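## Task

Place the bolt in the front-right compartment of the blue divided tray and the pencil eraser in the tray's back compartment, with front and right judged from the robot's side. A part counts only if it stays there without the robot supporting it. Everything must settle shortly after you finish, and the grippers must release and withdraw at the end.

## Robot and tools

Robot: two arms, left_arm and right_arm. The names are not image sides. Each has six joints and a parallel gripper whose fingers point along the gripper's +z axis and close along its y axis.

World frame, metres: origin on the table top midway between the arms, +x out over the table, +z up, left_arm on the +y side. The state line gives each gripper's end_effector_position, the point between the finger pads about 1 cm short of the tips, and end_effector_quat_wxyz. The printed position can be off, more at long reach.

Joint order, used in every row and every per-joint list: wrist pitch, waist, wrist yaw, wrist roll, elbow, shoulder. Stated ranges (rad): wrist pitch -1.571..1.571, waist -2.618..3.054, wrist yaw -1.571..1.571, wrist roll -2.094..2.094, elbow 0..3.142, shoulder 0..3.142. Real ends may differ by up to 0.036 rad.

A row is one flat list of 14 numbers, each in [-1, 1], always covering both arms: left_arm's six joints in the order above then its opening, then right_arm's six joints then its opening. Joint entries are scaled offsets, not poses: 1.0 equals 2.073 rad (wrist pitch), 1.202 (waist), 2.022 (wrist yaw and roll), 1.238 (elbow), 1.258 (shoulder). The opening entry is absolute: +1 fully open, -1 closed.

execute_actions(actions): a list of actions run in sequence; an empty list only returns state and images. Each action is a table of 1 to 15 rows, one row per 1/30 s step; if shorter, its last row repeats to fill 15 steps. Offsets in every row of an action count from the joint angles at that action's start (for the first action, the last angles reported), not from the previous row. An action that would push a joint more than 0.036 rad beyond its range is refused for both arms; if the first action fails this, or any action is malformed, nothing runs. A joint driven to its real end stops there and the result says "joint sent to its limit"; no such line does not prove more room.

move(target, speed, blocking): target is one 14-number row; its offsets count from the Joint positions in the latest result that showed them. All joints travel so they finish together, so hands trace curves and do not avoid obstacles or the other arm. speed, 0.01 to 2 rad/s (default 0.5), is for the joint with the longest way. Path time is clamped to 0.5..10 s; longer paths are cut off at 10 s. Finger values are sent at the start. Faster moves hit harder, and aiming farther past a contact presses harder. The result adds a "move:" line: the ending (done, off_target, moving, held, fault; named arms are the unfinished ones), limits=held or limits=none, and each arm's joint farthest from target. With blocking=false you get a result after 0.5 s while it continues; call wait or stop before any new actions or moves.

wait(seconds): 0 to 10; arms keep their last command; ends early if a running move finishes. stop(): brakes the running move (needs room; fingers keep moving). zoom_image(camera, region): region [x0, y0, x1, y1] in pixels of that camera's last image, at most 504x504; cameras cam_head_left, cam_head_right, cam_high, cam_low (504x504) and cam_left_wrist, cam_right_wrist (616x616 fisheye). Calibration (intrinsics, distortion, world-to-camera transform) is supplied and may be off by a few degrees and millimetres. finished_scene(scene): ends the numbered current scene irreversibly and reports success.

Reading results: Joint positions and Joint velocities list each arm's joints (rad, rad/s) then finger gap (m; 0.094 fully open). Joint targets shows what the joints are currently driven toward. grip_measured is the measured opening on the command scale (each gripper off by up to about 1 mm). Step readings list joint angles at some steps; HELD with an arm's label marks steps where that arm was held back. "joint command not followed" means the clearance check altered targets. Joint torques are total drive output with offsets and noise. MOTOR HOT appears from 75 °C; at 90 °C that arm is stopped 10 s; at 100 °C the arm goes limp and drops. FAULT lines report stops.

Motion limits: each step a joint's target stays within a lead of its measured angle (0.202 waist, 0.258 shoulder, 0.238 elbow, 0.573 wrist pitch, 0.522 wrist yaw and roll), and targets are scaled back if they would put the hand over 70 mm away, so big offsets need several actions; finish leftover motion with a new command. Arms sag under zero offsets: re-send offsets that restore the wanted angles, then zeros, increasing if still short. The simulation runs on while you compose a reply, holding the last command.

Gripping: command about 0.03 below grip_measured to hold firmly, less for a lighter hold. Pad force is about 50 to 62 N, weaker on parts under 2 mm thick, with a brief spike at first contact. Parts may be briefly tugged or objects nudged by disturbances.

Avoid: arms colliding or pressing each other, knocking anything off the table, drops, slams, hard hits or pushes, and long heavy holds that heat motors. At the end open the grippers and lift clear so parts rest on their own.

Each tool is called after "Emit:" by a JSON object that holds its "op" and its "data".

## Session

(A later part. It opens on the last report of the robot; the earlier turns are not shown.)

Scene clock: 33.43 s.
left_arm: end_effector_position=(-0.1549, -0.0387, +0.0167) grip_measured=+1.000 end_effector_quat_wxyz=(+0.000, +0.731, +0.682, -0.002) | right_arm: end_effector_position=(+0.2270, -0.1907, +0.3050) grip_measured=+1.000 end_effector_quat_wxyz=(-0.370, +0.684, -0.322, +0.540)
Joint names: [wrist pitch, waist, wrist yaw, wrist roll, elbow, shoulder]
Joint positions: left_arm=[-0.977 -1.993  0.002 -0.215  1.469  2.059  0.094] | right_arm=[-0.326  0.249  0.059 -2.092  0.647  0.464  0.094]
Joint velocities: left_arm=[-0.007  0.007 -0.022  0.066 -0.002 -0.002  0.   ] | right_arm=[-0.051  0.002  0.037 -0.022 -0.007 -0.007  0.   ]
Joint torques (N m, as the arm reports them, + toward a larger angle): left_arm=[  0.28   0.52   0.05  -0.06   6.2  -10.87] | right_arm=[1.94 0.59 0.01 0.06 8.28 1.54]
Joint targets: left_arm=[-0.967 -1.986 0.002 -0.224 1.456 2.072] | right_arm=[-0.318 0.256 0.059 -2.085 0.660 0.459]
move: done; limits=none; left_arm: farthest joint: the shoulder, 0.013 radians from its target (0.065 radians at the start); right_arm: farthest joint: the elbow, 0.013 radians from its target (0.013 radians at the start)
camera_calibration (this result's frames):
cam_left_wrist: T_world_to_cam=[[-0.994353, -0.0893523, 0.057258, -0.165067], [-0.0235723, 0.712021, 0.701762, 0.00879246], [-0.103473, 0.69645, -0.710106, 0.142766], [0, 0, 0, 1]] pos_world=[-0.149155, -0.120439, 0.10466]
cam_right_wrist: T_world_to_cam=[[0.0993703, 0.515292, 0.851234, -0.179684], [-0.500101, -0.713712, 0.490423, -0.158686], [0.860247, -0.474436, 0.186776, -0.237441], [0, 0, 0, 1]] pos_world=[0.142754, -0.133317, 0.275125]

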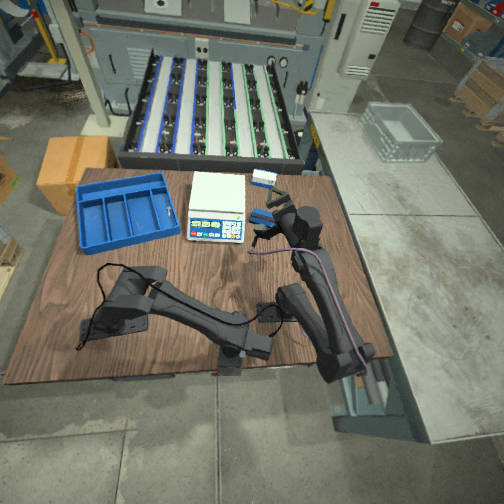

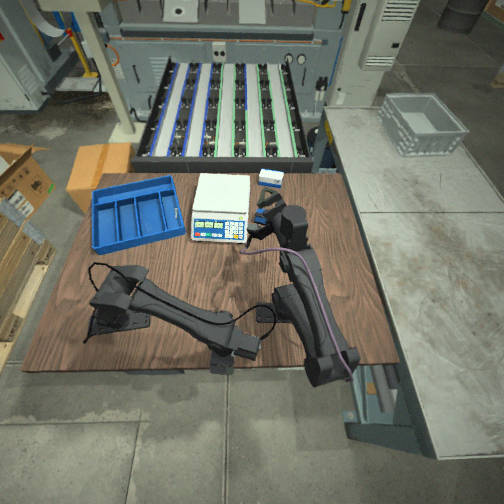

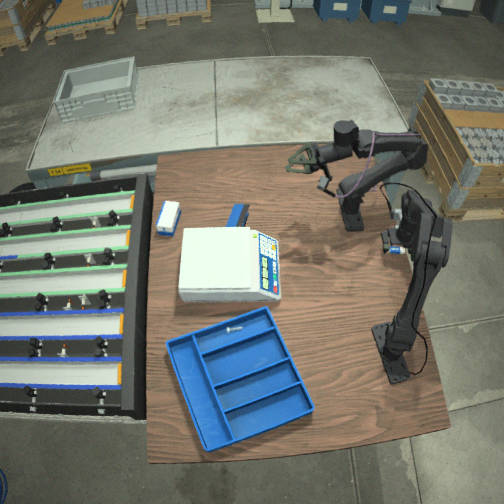

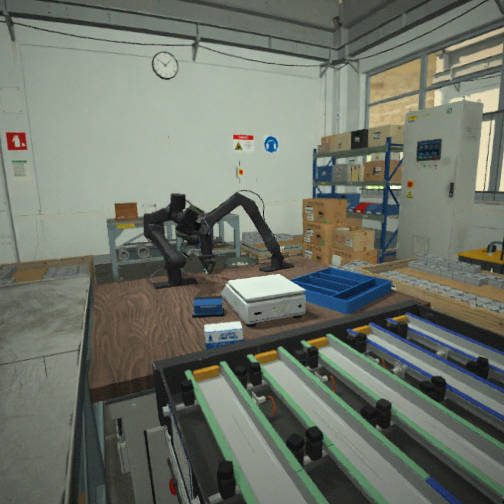

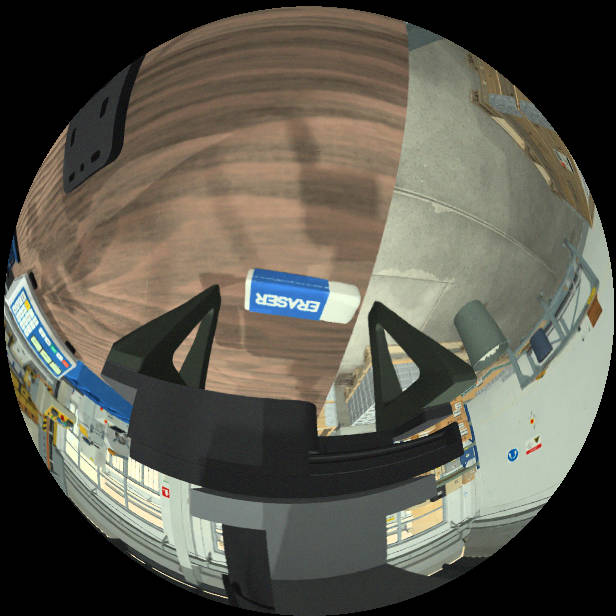

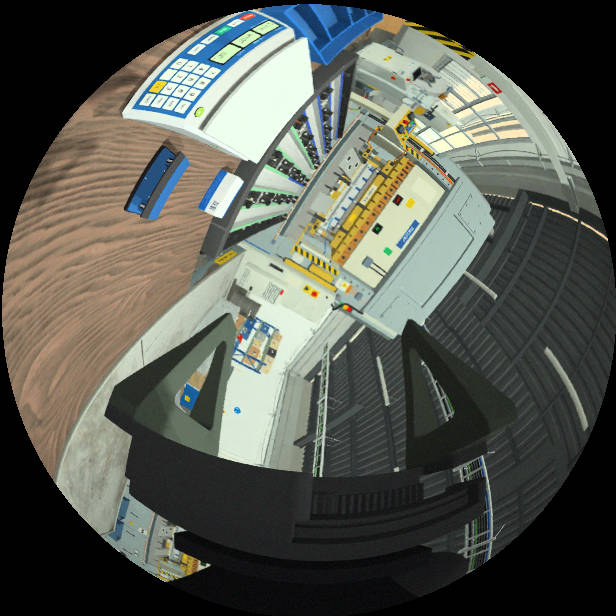

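Emit:
{"op": "execute_actions", "data": {"actions": [[[0.008,0.004,0,-0.003,-0.015,0.012,1.0, 0.004,0.006,0,0.003,0.0105,-0.004,1.0],[0.012,0.004,0,-0.003,-0.02,0.013,1.0, 0.004,0.006,0,0.003,0.0105,-0.004,1.0]],[[0,0,0,0,-0.008,0.008,0.7, 0.004,0.006,0,0.003,0.0105,-0.004,1.0],[0,0,0,0,-0.008,0.008,0.55, 0.004,0.006,0,0.003,0.0105,-0.004,1.0],[0,0,0,0,-0.008,0.008,0.45, 0.004,0.006,0,0.003,0.0105,-0.004,1.0],[0,0,0,0,-0.008,0.008,0.38, 0.004,0.006,0,0.003,0.0105,-0.004,1.0],[0,0,0,0,-0.008,0.008,0.32, 0.004,0.006,0,0.003,0.0105,-0.004,1.0]]]}}

Emit:
{"op": "zoom_image", "data": {"camera": "cam_left_wrist", "region": [150, 180, 450, 420]}}

Scene clock: 34.67 s.
left_arm: end_effector_position=(-0.1550, -0.0394, +0.0156) grip_measured=+0.324 end_effector_quat_wxyz=(+0.001, +0.731, +0.682, -0.004) | right_arm: end_effector_position=(+0.2270, -0.1907, +0.3050) grip_measured=+1.000 end_effector_quat_wxyz=(-0.370, +0.684, -0.322, +0.540)
Joint names: [wrist pitch, waist, wrist yaw, wrist roll, elbow, shoulder]
Joint positions: left_arm=[-0.967 -1.993  0.002 -0.215  1.464  2.059  0.062] | right_arm=[-0.326  0.249  0.059 -2.092  0.647  0.464  0.094]
Joint velocities: left_arm=[ 0.051  0.002  0.022 -0.051  0.017 -0.002 -0.001] | right_arm=[ 0.007  0.002  0.051 -0.051  0.017  0.002  0.   ]
Joint torques (N m, as the arm reports them, + toward a larger angle): left_arm=[  0.2   -0.08   0.07   0.03   6.47 -11.23] | right_arm=[1.94 0.6  0.   0.06 8.25 1.53]
Joint targets: left_arm=[-0.967 -1.993 0.002 -0.215 1.454 2.069] | right_arm=[-0.318 0.256 0.059 -2.086 0.660 0.459]
Step readings (joint positions; steps 1 to 15: 1st action; 16 to 30: 2nd action):
0: left_arm=[-0.977 -1.993 0.002 -0.215 1.469 2.059] | right_arm=[-0.326 0.249 0.059 -2.092 0.647 0.464]
1: left_arm=[-0.976 -1.993 0.002 -0.215 1.469 2.059] | right_arm=[-0.326 0.249 0.059 -2.092 0.647 0.464]
2: left_arm=[-0.974 -1.993 0.002 -0.215 1.468 2.059] | right_arm=[-0.326 0.249 0.059 -2.092 0.647 0.464]
4: left_arm=[-0.968 -1.993 0.002 -0.215 1.464 2.059] | right_arm=[-0.326 0.249 0.059 -2.092 0.647 0.464]
8: left_arm=[-0.967 -1.993 0.002 -0.215 1.464 2.059] | right_arm=[-0.326 0.249 0.059 -2.092 0.647 0.464]
15: left_arm=[-0.967 -1.993 0.002 -0.215 1.464 2.059] | right_arm=[-0.326 0.249 0.059 -2.092 0.647 0.464]
16: left_arm=[-0.967 -1.993 0.002 -0.215 1.464 2.059] | right_arm=[-0.326 0.249 0.059 -2.092 0.647 0.464]
17: left_arm=[-0.967 -1.993 0.002 -0.215 1.464 2.059] | right_arm=[-0.326 0.249 0.059 -2.092 0.647 0.464]
19: left_arm=[-0.967 -1.993 0.002 -0.215 1.464 2.059] | right_arm=[-0.326 0.249 0.059 -2.092 0.647 0.464]
23: left_arm=[-0.967 -1.993 0.002 -0.215 1.464 2.059] | right_arm=[-0.326 0.249 0.059 -2.092 0.647 0.464]
30: Joint positions above
camera_calibration (this result's frames):
cam_left_wrist: T_world_to_cam=[[-0.994299, -0.0890939, 0.0585757, -0.165197], [-0.0229288, 0.715172, 0.698573, 0.0103783], [-0.10413, 0.693247, -0.713138, 0.142227], [0, 0, 0, 1]] pos_world=[-0.149207, -0.120739, 0.103854]
cam_right_wrist: T_world_to_cam=[[0.0993703, 0.515292, 0.851234, -0.179684], [-0.500101, -0.713712, 0.490423, -0.158686], [0.860247, -0.474436, 0.186776, -0.237441], [0, 0, 0, 1]] pos_world=[0.142754, -0.133317, 0.275125]

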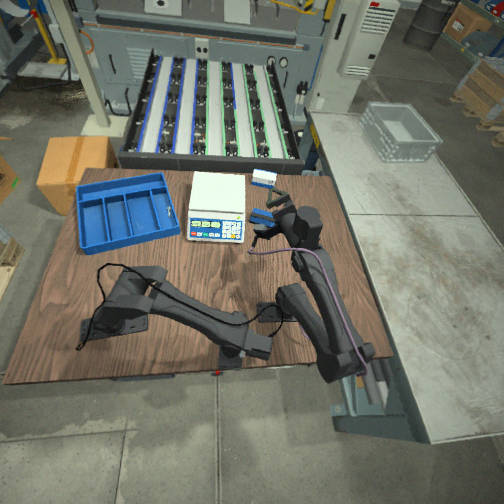

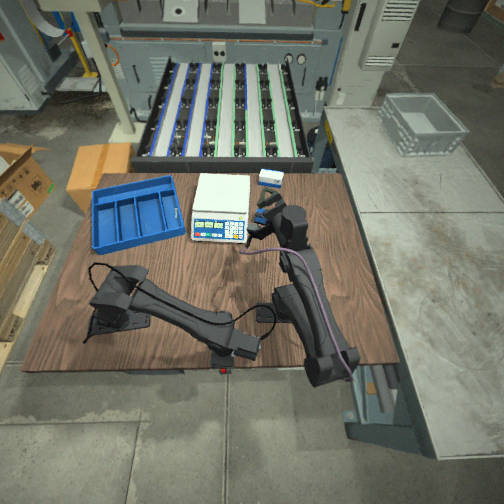

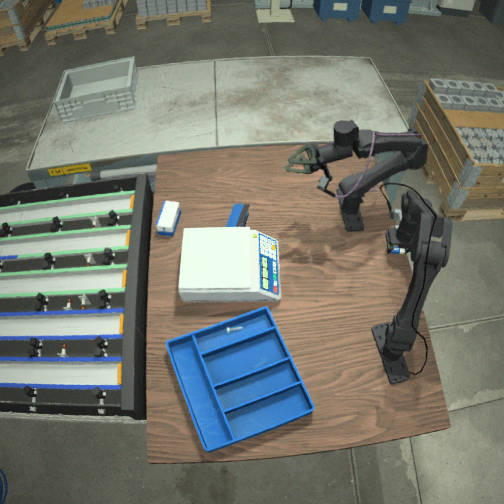

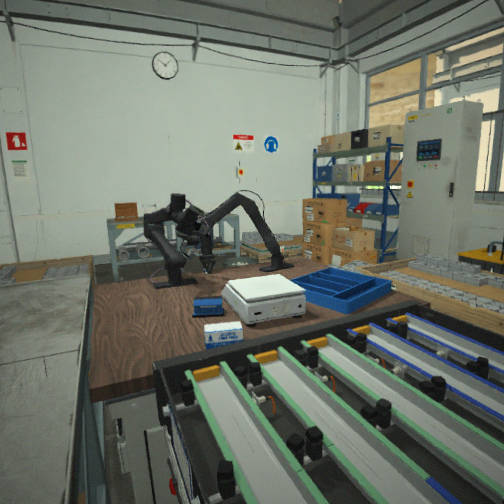

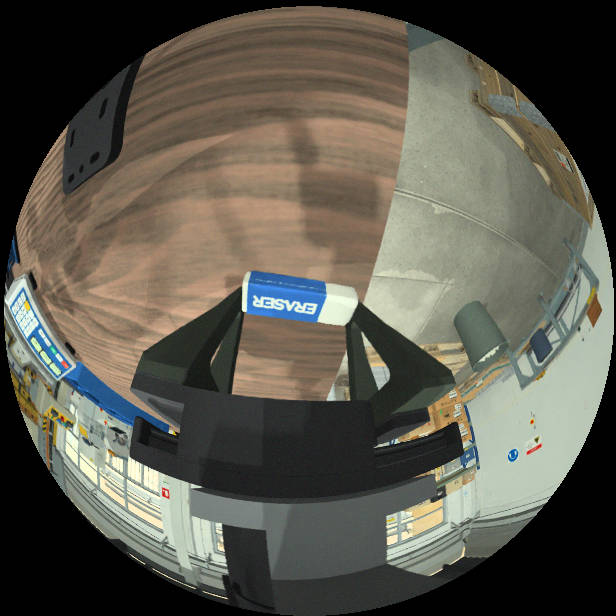

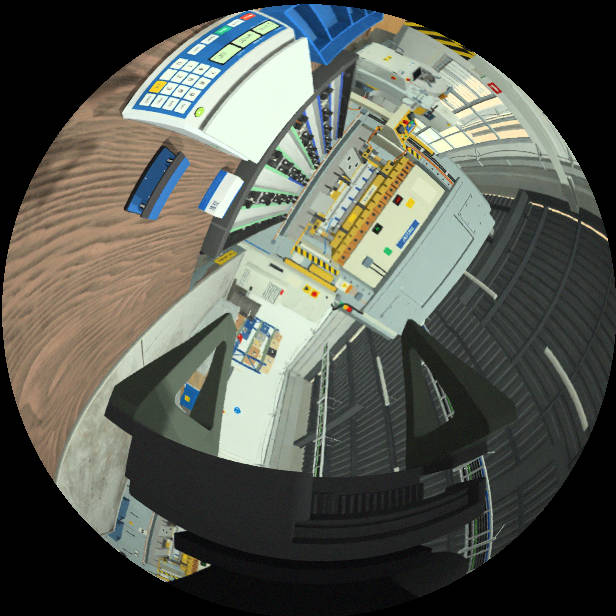

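Region (150, 180, 450, 420) of cam_left_wrist's 616x616 image, scaled by 1.680, with more detail than that image has; it fills the top 403 rows of this view, and the rest is white.

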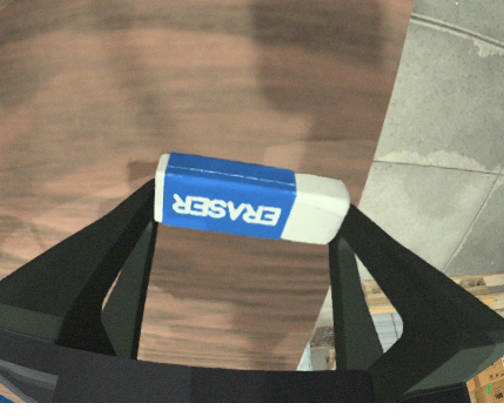

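Emit:
{"op": "execute_actions", "data": {"actions": [[[0,0,0,0,-0.008,0.008,0.29, 0.004,0.006,0,0.003,0.0105,-0.004,1.0],[0,0,0,0,-0.008,0.008,0.26, 0.004,0.006,0,0.003,0.0105,-0.004,1.0]]]}}

Emit:
{"op": "zoom_image", "data": {"camera": "cam_left_wrist", "region": [150, 180, 450, 420]}}

Scene clock: 36.60 s.
left_arm: end_effector_position=(-0.1550, -0.0394, +0.0156) grip_measured=+0.280 end_effector_quat_wxyz=(+0.001, +0.731, +0.682, -0.004) | right_arm: end_effector_position=(+0.2270, -0.1907, +0.3050) grip_measured=+1.000 end_effector_quat_wxyz=(-0.370, +0.684, -0.322, +0.540)
Joint names: [wrist pitch, waist, wrist yaw, wrist roll, elbow, shoulder]
Joint positions: left_arm=[-0.967 -1.993  0.002 -0.215  1.464  2.059  0.06 ] | right_arm=[-0.326  0.249  0.059 -2.092  0.647  0.464  0.094]
Joint velocities: left_arm=[-0.051  0.002  0.022  0.007  0.007 -0.032 -0.   ] | right_arm=[ 0.037  0.012  0.037  0.037 -0.012 -0.007  0.   ]
Joint torques (N m, as the arm reports them, + toward a larger angle): left_arm=[  0.21  -0.28   0.02   0.03   6.55 -11.29] | right_arm=[1.94 0.62 0.01 0.06 8.28 1.55]
Joint targets: left_arm=[-0.967 -1.993 0.002 -0.215 1.454 2.069] | right_arm=[-0.318 0.256 0.059 -2.086 0.660 0.459]
Step readings (joint positions):
0: left_arm=[-0.967 -1.993 0.002 -0.215 1.464 2.059] | right_arm=[-0.326 0.249 0.059 -2.092 0.647 0.464]
1: left_arm=[-0.967 -1.993 0.002 -0.215 1.464 2.059] | right_arm=[-0.326 0.249 0.059 -2.092 0.647 0.464]
2: left_arm=[-0.967 -1.993 0.002 -0.215 1.464 2.059] | right_arm=[-0.326 0.249 0.059 -2.092 0.647 0.464]
4: left_arm=[-0.967 -1.993 0.002 -0.215 1.464 2.059] | right_arm=[-0.326 0.249 0.059 -2.092 0.647 0.464]
8: left_arm=[-0.967 -1.993 0.002 -0.215 1.464 2.059] | right_arm=[-0.326 0.249 0.059 -2.092 0.647 0.464]
15: Joint positions above
camera_calibration (this result's frames):
cam_left_wrist: T_world_to_cam=[[-0.994299, -0.0890939, 0.0585757, -0.165197], [-0.0229288, 0.715172, 0.698573, 0.0103783], [-0.10413, 0.693247, -0.713138, 0.142227], [0, 0, 0, 1]] pos_world=[-0.149207, -0.120739, 0.103854]
cam_right_wrist: T_world_to_cam=[[0.0993703, 0.515292, 0.851234, -0.179684], [-0.500101, -0.713712, 0.490423, -0.158686], [0.860247, -0.474436, 0.186776, -0.237441], [0, 0, 0, 1]] pos_world=[0.142754, -0.133317, 0.275125]

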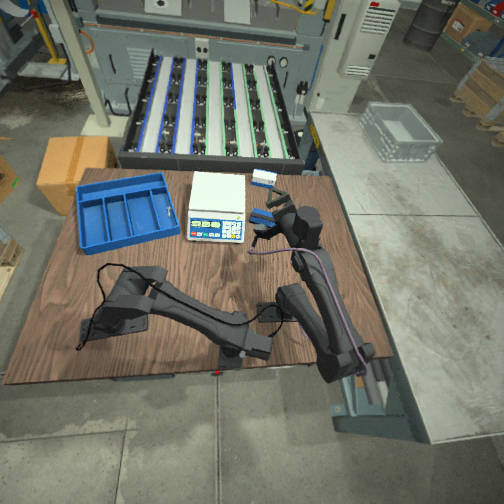

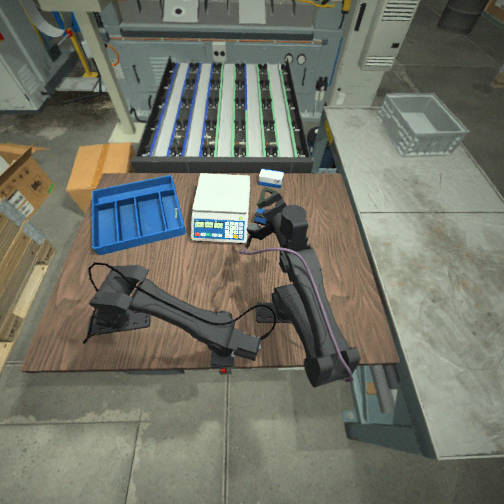

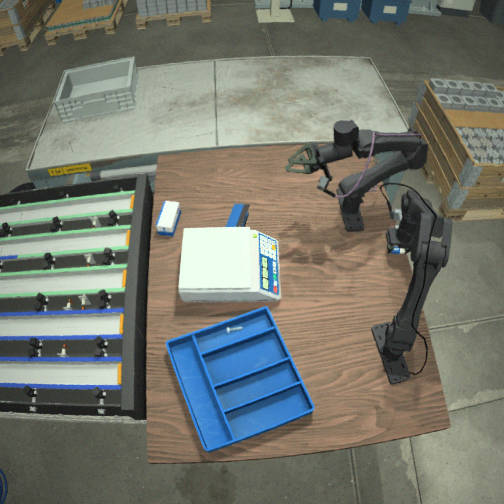

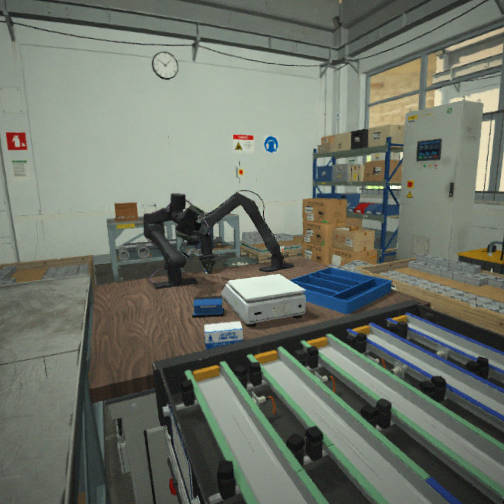

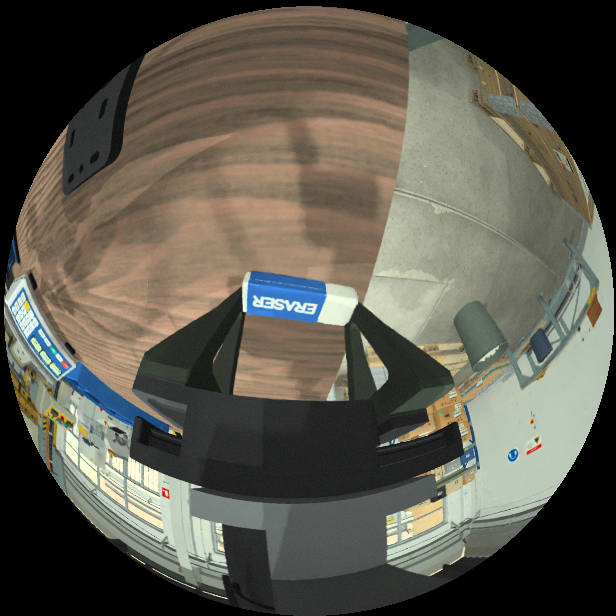

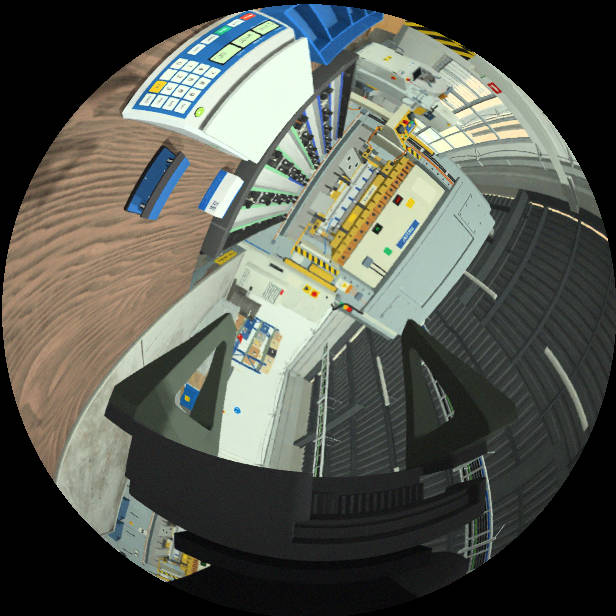

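Region (150, 180, 450, 420) of cam_left_wrist's 616x616 image, scaled by 1.680, with more detail than that image has; it fills the top 403 rows of this view, and the rest is white.

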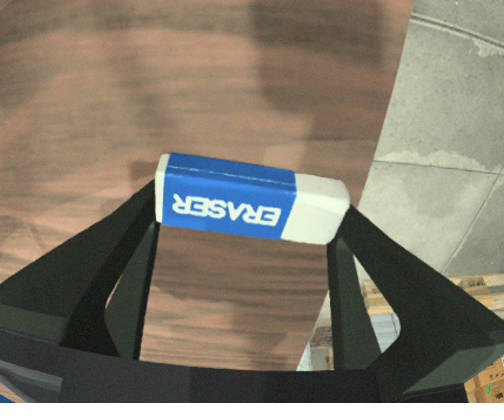

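Emit:
{"op": "execute_actions", "data": {"actions": [[[0,0,0,0,-0.008,0.008,0.23, 0.004,0.006,0,0.003,0.0105,-0.004,1.0]]]}}

Emit:
{"op": "move", "data": {"target": [-0.251,0.832,0,0,0.348,-0.100,0.23, 0.004,0.006,0,0.003,0.0105,-0.004,1.0], "speed": 0.8}}

Scene clock: 37.47 s.
left_arm: end_effector_position=(-0.1550, -0.0394, +0.0156) grip_measured=+0.280 end_effector_quat_wxyz=(+0.001, +0.731, +0.682, -0.004) | right_arm: end_effector_position=(+0.2270, -0.1907, +0.3050) grip_measured=+1.000 end_effector_quat_wxyz=(-0.370, +0.684, -0.322, +0.540)
Joint names: [wrist pitch, waist, wrist yaw, wrist roll, elbow, shoulder]
Joint positions: left_arm=[-0.967 -1.993  0.002 -0.215  1.464  2.059  0.06 ] | right_arm=[-0.326  0.249  0.059 -2.092  0.647  0.464  0.094]
Joint velocities: left_arm=[-0.051  0.017 -0.037 -0.037  0.012  0.027 -0.001] | right_arm=[-0.007 -0.002 -0.007  0.051 -0.007  0.007  0.   ]
Joint torques (N m, as the arm reports them, + toward a larger angle): left_arm=[  0.2   -0.07   0.03   0.09   6.48 -11.26] | right_arm=[1.94 0.57 0.   0.07 8.29 1.54]
Joint targets: left_arm=[-0.967 -1.993 0.002 -0.215 1.454 2.069] | right_arm=[-0.318 0.256 0.059 -2.086 0.660 0.459]
Step readings (joint positions):
0: left_arm=[-0.967 -1.993 0.002 -0.215 1.464 2.059] | right_arm=[-0.326 0.249 0.059 -2.092 0.647 0.464]
1: left_arm=[-0.967 -1.993 0.002 -0.215 1.464 2.059] | right_arm=[-0.326 0.249 0.059 -2.092 0.647 0.464]
2: left_arm=[-0.967 -1.993 0.002 -0.215 1.464 2.059] | right_arm=[-0.326 0.249 0.059 -2.092 0.647 0.464]
4: left_arm=[-0.967 -1.993 0.002 -0.215 1.464 2.059] | right_arm=[-0.326 0.249 0.059 -2.092 0.647 0.464]
8: left_arm=[-0.967 -1.993 0.002 -0.215 1.464 2.059] | right_arm=[-0.326 0.249 0.059 -2.092 0.647 0.464]
15: Joint positions above
camera_calibration (this result's frames):
cam_left_wrist: T_world_to_cam=[[-0.994299, -0.0890939, 0.0585757, -0.165197], [-0.0229288, 0.715172, 0.698573, 0.0103783], [-0.10413, 0.693247, -0.713138, 0.142227], [0, 0, 0, 1]] pos_world=[-0.149207, -0.120739, 0.103854]
cam_right_wrist: T_world_to_cam=[[0.0993703, 0.515292, 0.851234, -0.179684], [-0.500101, -0.713712, 0.490423, -0.158686], [0.860247, -0.474436, 0.186776, -0.237441], [0, 0, 0, 1]] pos_world=[0.142754, -0.133317, 0.275125]

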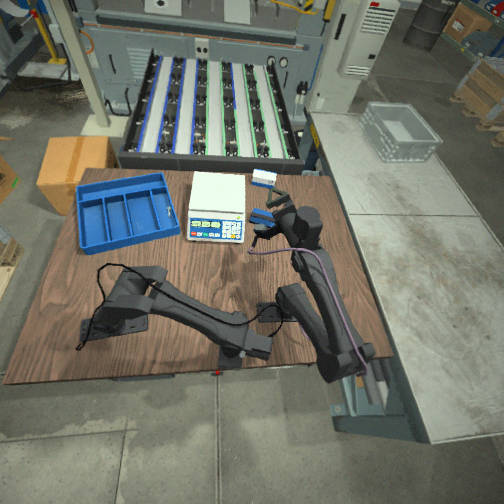

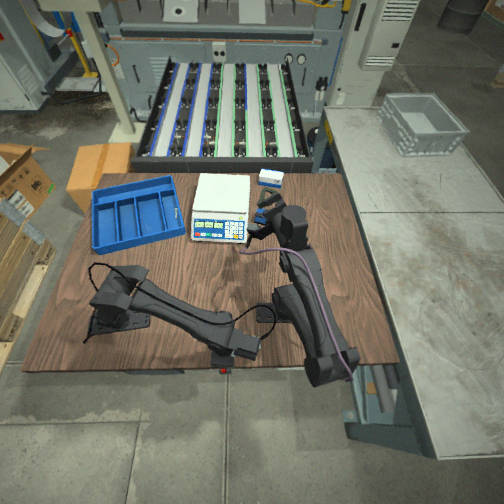

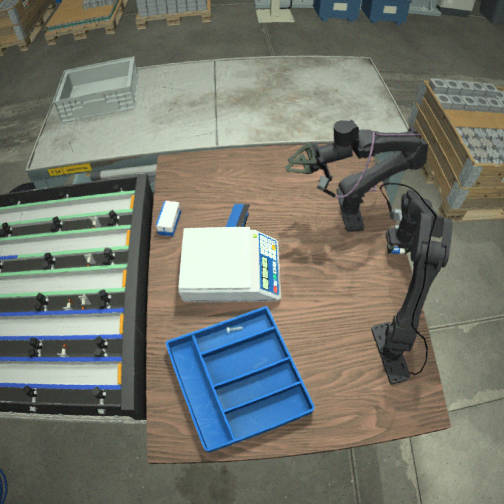

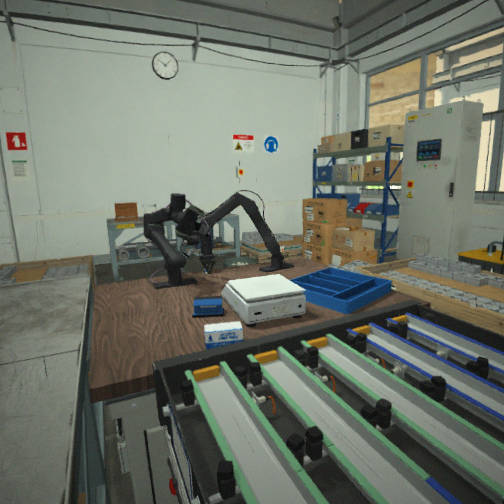

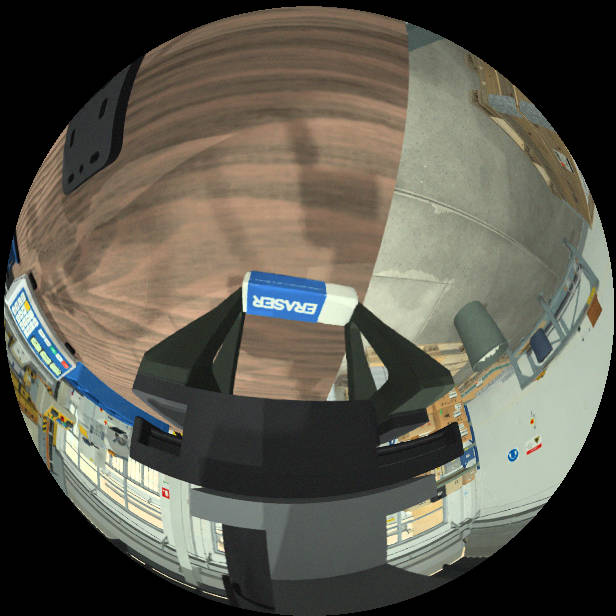

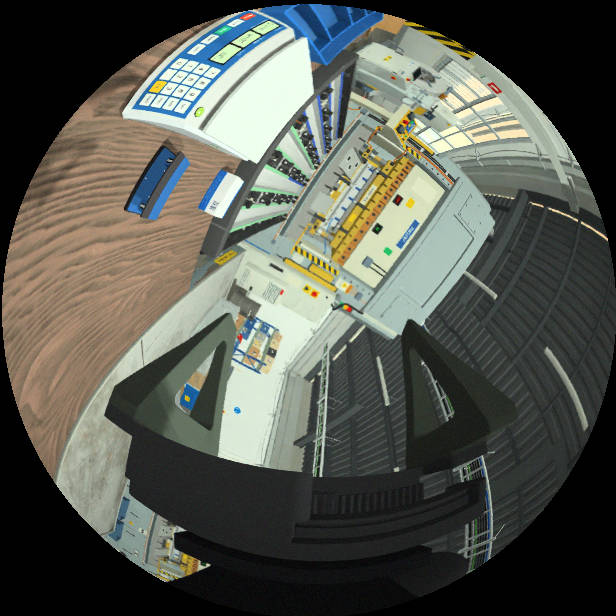

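Scene clock: 39.50 s.
left_arm: end_effector_position=(+0.1977, +0.0491, +0.1566) grip_measured=+0.280 end_effector_quat_wxyz=(+0.008, +0.312, +0.950, -0.006) | right_arm: end_effector_position=(+0.2301, -0.1935, +0.3048) grip_measured=+1.000 end_effector_quat_wxyz=(-0.366, +0.681, -0.328, +0.543)
Joint names: [wrist pitch, waist, wrist yaw, wrist roll, elbow, shoulder]
Joint positions: left_arm=[-1.474 -0.986  0.001 -0.216  1.874  1.951  0.06 ] | right_arm=[-0.314  0.245  0.073 -2.089  0.646  0.476  0.094]
Joint velocities: left_arm=[-0.007 -0.002 -0.022 -0.051  0.007 -0.012 -0.001] | right_arm=[ 0.022 -0.007 -0.022  0.095 -0.012 -0.027  0.   ]
Joint torques (N m, as the arm reports them, + toward a larger angle): left_arm=[  0.08  -0.42   0.07   0.06   9.42 -12.88] | right_arm=[ 1.8   0.88 -0.15  0.04  8.4   0.69]
Joint targets: left_arm=[-1.488 -0.992 0.002 -0.216 1.894 1.933] | right_arm=[-0.318 0.256 0.059 -2.086 0.660 0.459]
move: off_target (left_arm); limits=none; left_arm: farthest joint: the elbow, 0.021 radians from its target (0.431 radians at the start); right_arm: farthest joint: the shoulder, 0.017 radians from its target (0.005 radians at the start)
camera_calibration (this result's frames):
cam_left_wrist: T_world_to_cam=[[-0.456787, -0.887375, 0.0625423, 0.117443], [-0.622258, 0.368974, 0.690401, -0.00653182], [-0.635721, 0.276449, -0.720718, 0.344938], [0, 0, 0, 1]] pos_world=[0.268866, 0.0112684, 0.245768]
cam_right_wrist: T_world_to_cam=[[0.108798, 0.512962, 0.851489, -0.18108], [-0.512552, -0.704983, 0.490194, -0.154428], [0.851736, -0.489764, 0.186219, -0.242224], [0, 0, 0, 1]] pos_world=[0.14686, -0.134614, 0.274994]

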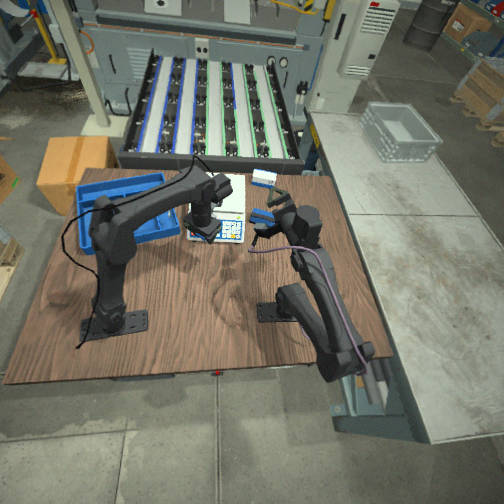

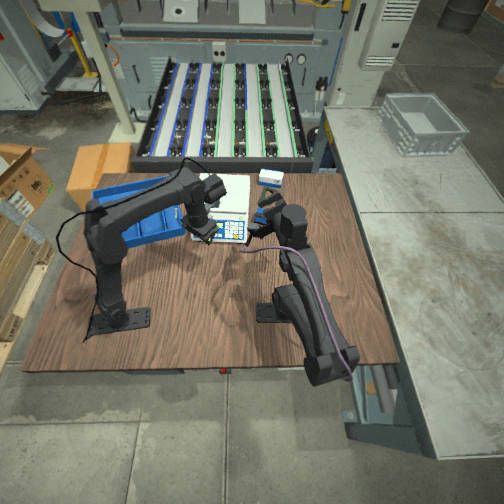

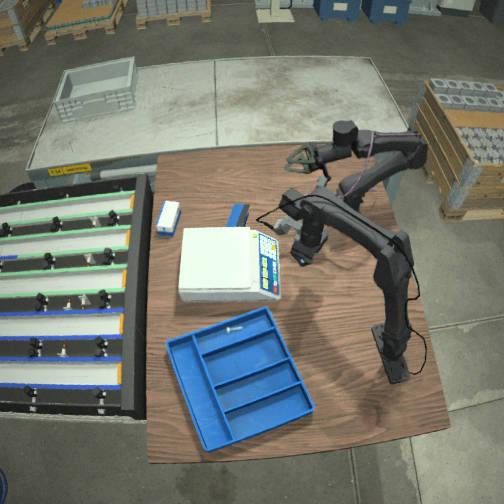

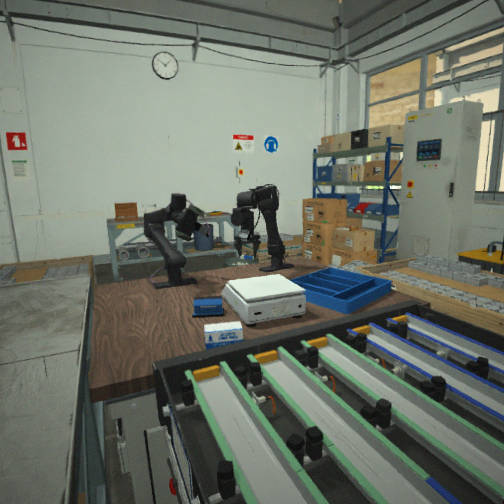

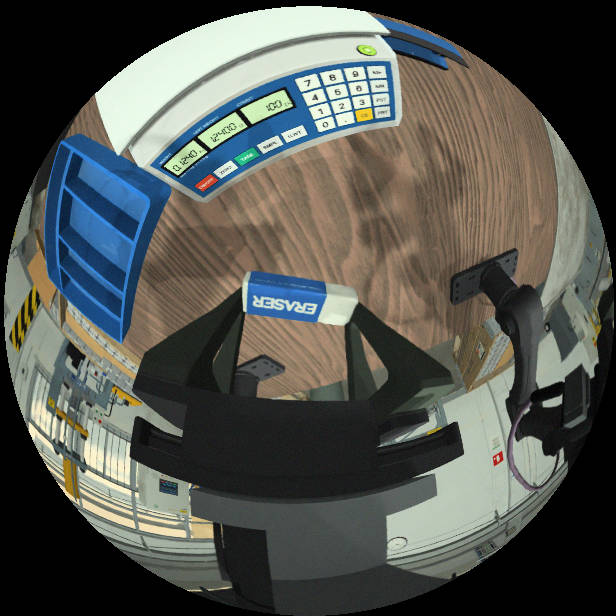

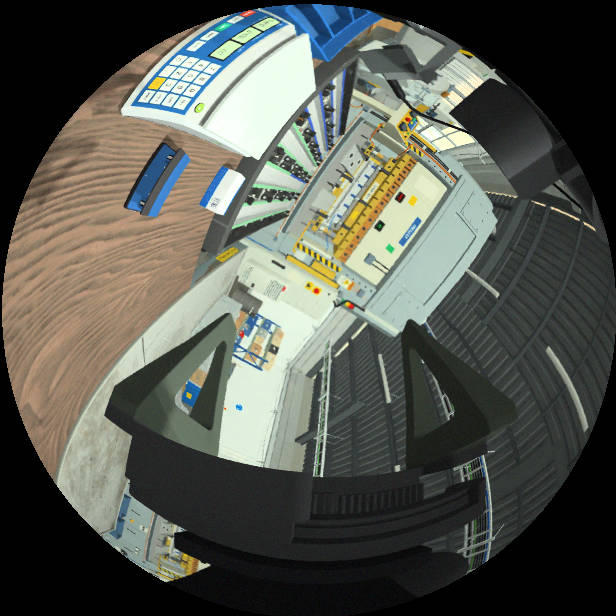

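Emit:
{"op": "move", "data": {"target": [0.188,0.839,0,0.037,0.355,0.3585,0.23, -0.002,-0.453,-0.007,0,0.011,-0.0135,1.0], "speed": 0.8}}

Scene clock: 44.03 s.
left_arm: end_effector_position=(+0.4978, +0.4171, +0.0999) grip_measured=+0.280 end_effector_quat_wxyz=(+0.184, -0.152, +0.971, +0.002) | right_arm: end_effector_position=(+0.2171, -0.3308, +0.3047) grip_measured=+1.000 end_effector_quat_wxyz=(-0.210, +0.571, -0.495, +0.620)
Joint names: [wrist pitch, waist, wrist yaw, wrist roll, elbow, shoulder]
Joint positions: left_arm=[-1.092  0.023 -0.001 -0.15   2.284  2.393  0.06 ] | right_arm=[-0.315 -0.289  0.07  -2.091  0.646  0.476  0.094]
Joint velocities: left_arm=[ 0.007  0.002  0.095 -0.051 -0.032  0.027 -0.   ] | right_arm=[ 0.007  0.002  0.081  0.051  0.007 -0.012  0.   ]
Joint torques (N m, as the arm reports them, + toward a larger angle): left_arm=[  0.96  -0.26   0.05   0.14  11.01 -15.2 ] | right_arm=[ 1.81 -0.93 -0.11  0.02  8.35  0.7 ]
Joint targets: left_arm=[-1.085 0.022 0.001 -0.141 2.314 2.402] | right_arm=[-0.318 -0.299 0.059 -2.089 0.660 0.459]
move: off_target (left_arm); limits=none; left_arm: farthest joint: the elbow, 0.029 radians from its target (0.439 radians at the start); right_arm: farthest joint: the shoulder, 0.017 radians from its target (0.017 radians at the start)
camera_calibration (this result's frames):
cam_left_wrist: T_world_to_cam=[[0.412853, -0.896752, 0.159334, 0.145908], [-0.855105, -0.321397, 0.406817, 0.515768], [-0.313604, -0.304203, -0.899507, 0.492839], [0, 0, 0, 1]] pos_world=[0.535354, 0.446533, 0.210241]
cam_right_wrist: T_world_to_cam=[[0.354131, 0.388436, 0.850711, -0.203374], [-0.79831, -0.348266, 0.491336, -0.0781431], [0.487126, -0.853129, 0.186761, -0.339568], [0, 0, 0, 1]] pos_world=[0.175051, -0.237912, 0.274825]

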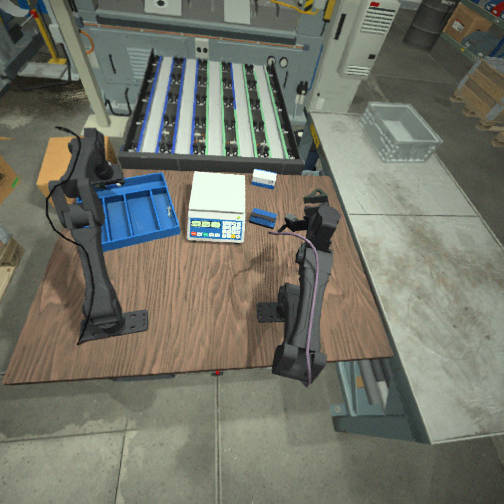

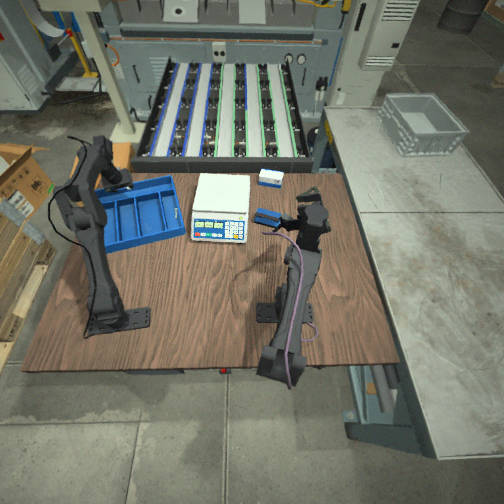

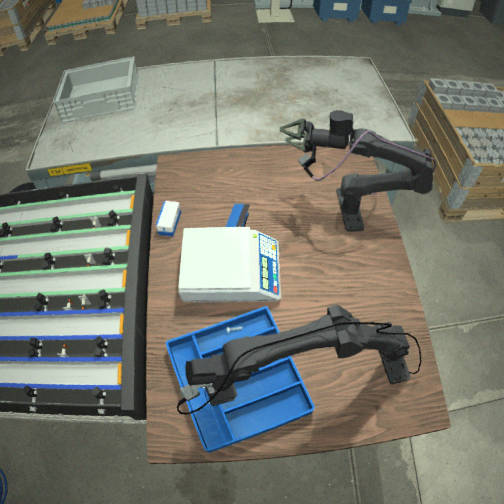

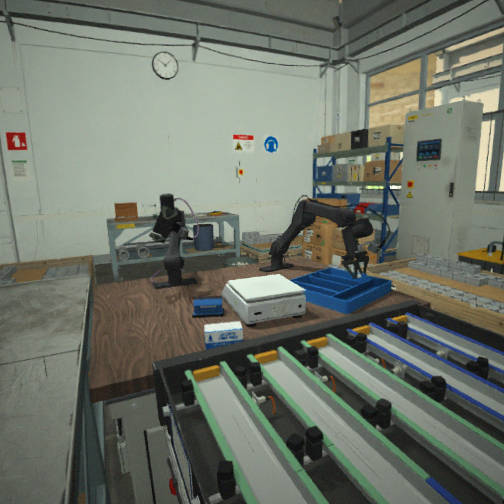

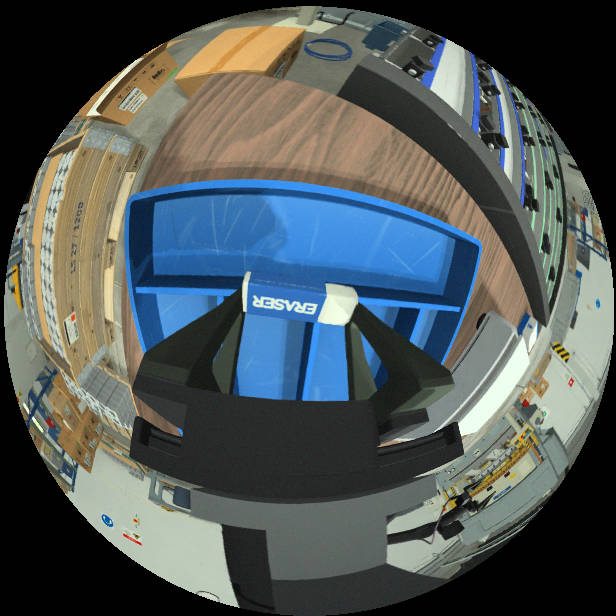

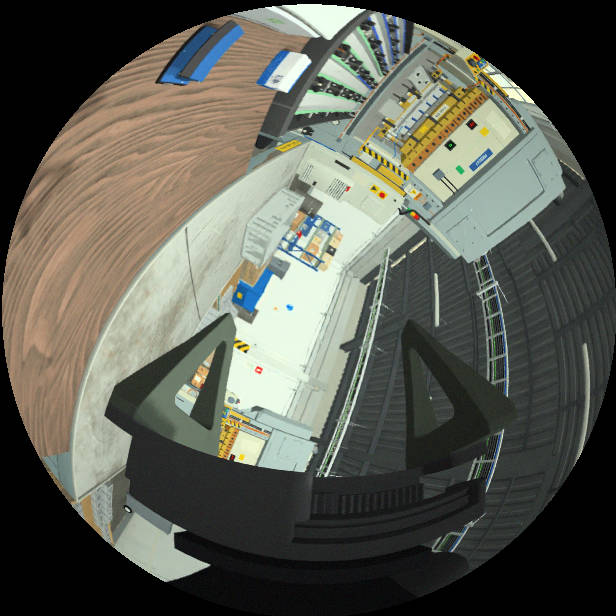

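Emit:
{"op": "move", "data": {"target": [0.0865,0.0075,0,0.003,-0.058,0.092,0.23, -0.002,-0.006,-0.005,0,0.011,-0.01,1.0], "speed": 0.25}}

Emit:
{"op": "zoom_image", "data": {"camera": "cam_left_wrist", "region": [100, 120, 520, 420]}}

Scene clock: 46.03 s.
left_arm: end_effector_position=(+0.5195, +0.4218, +0.0402) grip_measured=+0.280 end_effector_quat_wxyz=(+0.190, -0.152, +0.970, +0.002) | right_arm: end_effector_position=(+0.2171, -0.3308, +0.3046) grip_measured=+1.000 end_effector_quat_wxyz=(-0.209, +0.572, -0.495, +0.620)
Joint names: [wrist pitch, waist, wrist yaw, wrist roll, elbow, shoulder]
Joint positions: left_arm=[-0.92   0.025 -0.002 -0.149  2.226  2.494  0.06 ] | right_arm=[-0.315 -0.289  0.07  -2.093  0.646  0.476  0.094]
Joint velocities: left_arm=[-0.051 -0.002  0.007 -0.007  0.012 -0.017  0.   ] | right_arm=[-0.051  0.002 -0.022  0.037 -0.002 -0.002  0.   ]
Joint torques (N m, as the arm reports them, + toward a larger angle): left_arm=[  0.88   0.37   0.08   0.08   7.15 -15.52] | right_arm=[ 1.8  -0.65 -0.1   0.03  8.36  0.98]
Joint targets: left_arm=[-0.913 0.032 -0.001 -0.144 2.212 2.508] | right_arm=[-0.319 -0.296 0.060 -2.091 0.660 0.463]
move: done; limits=none; left_arm: farthest joint: the shoulder, 0.014 radians from its target (0.116 radians at the start); right_arm: farthest joint: the elbow, 0.013 radians from its target (0.013 radians at the start)
camera_calibration (this result's frames):
cam_left_wrist: T_world_to_cam=[[0.411882, -0.896774, 0.161707, 0.151108], [-0.859423, -0.323309, 0.39606, 0.563545], [-0.302895, -0.302105, -0.903873, 0.44104], [0, 0, 0, 1]] pos_world=[0.555673, 0.450949, 0.151011]
cam_right_wrist: T_world_to_cam=[[0.354839, 0.389601, 0.849882, -0.202807], [-0.797775, -0.347811, 0.492526, -0.078434], [0.487487, -0.852783, 0.187397, -0.339699], [0, 0, 0, 1]] pos_world=[0.17499, -0.237956, 0.274651]

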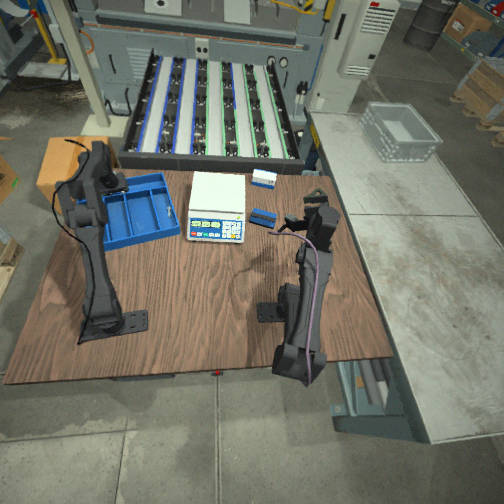

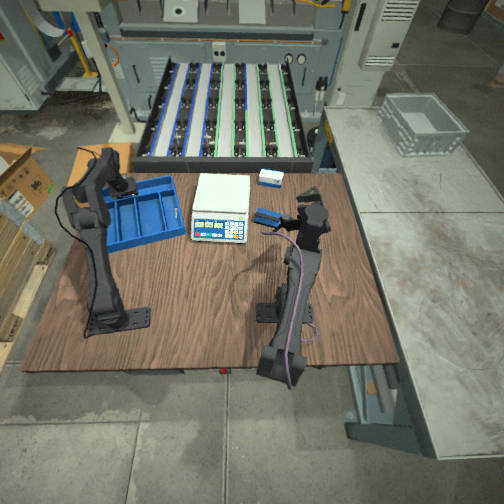

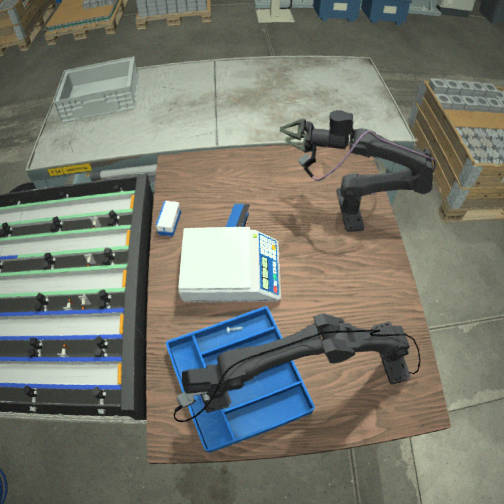

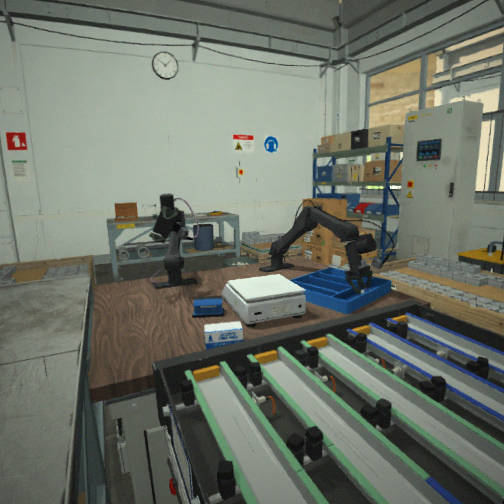

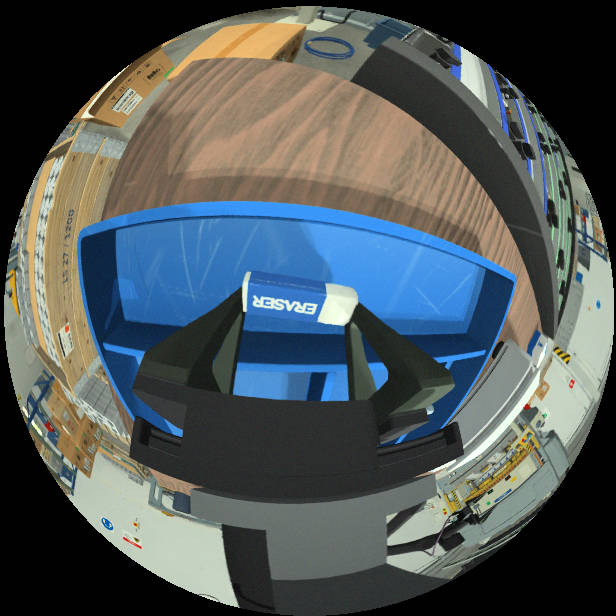

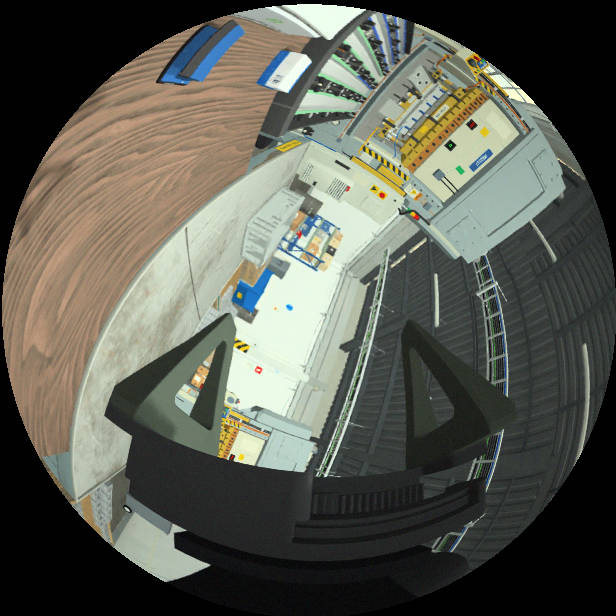

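Region (100, 120, 520, 420) of cam_left_wrist's 616x616 image, scaled by 1.200, with more detail than that image has; it fills the top 360 rows of this view, and the rest is white.

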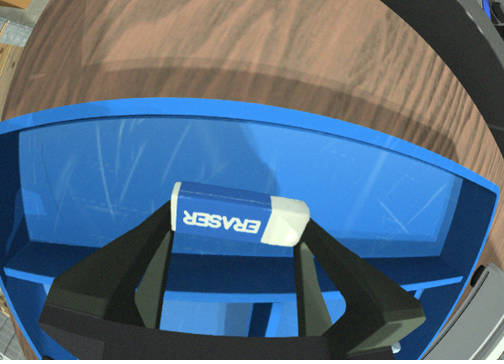

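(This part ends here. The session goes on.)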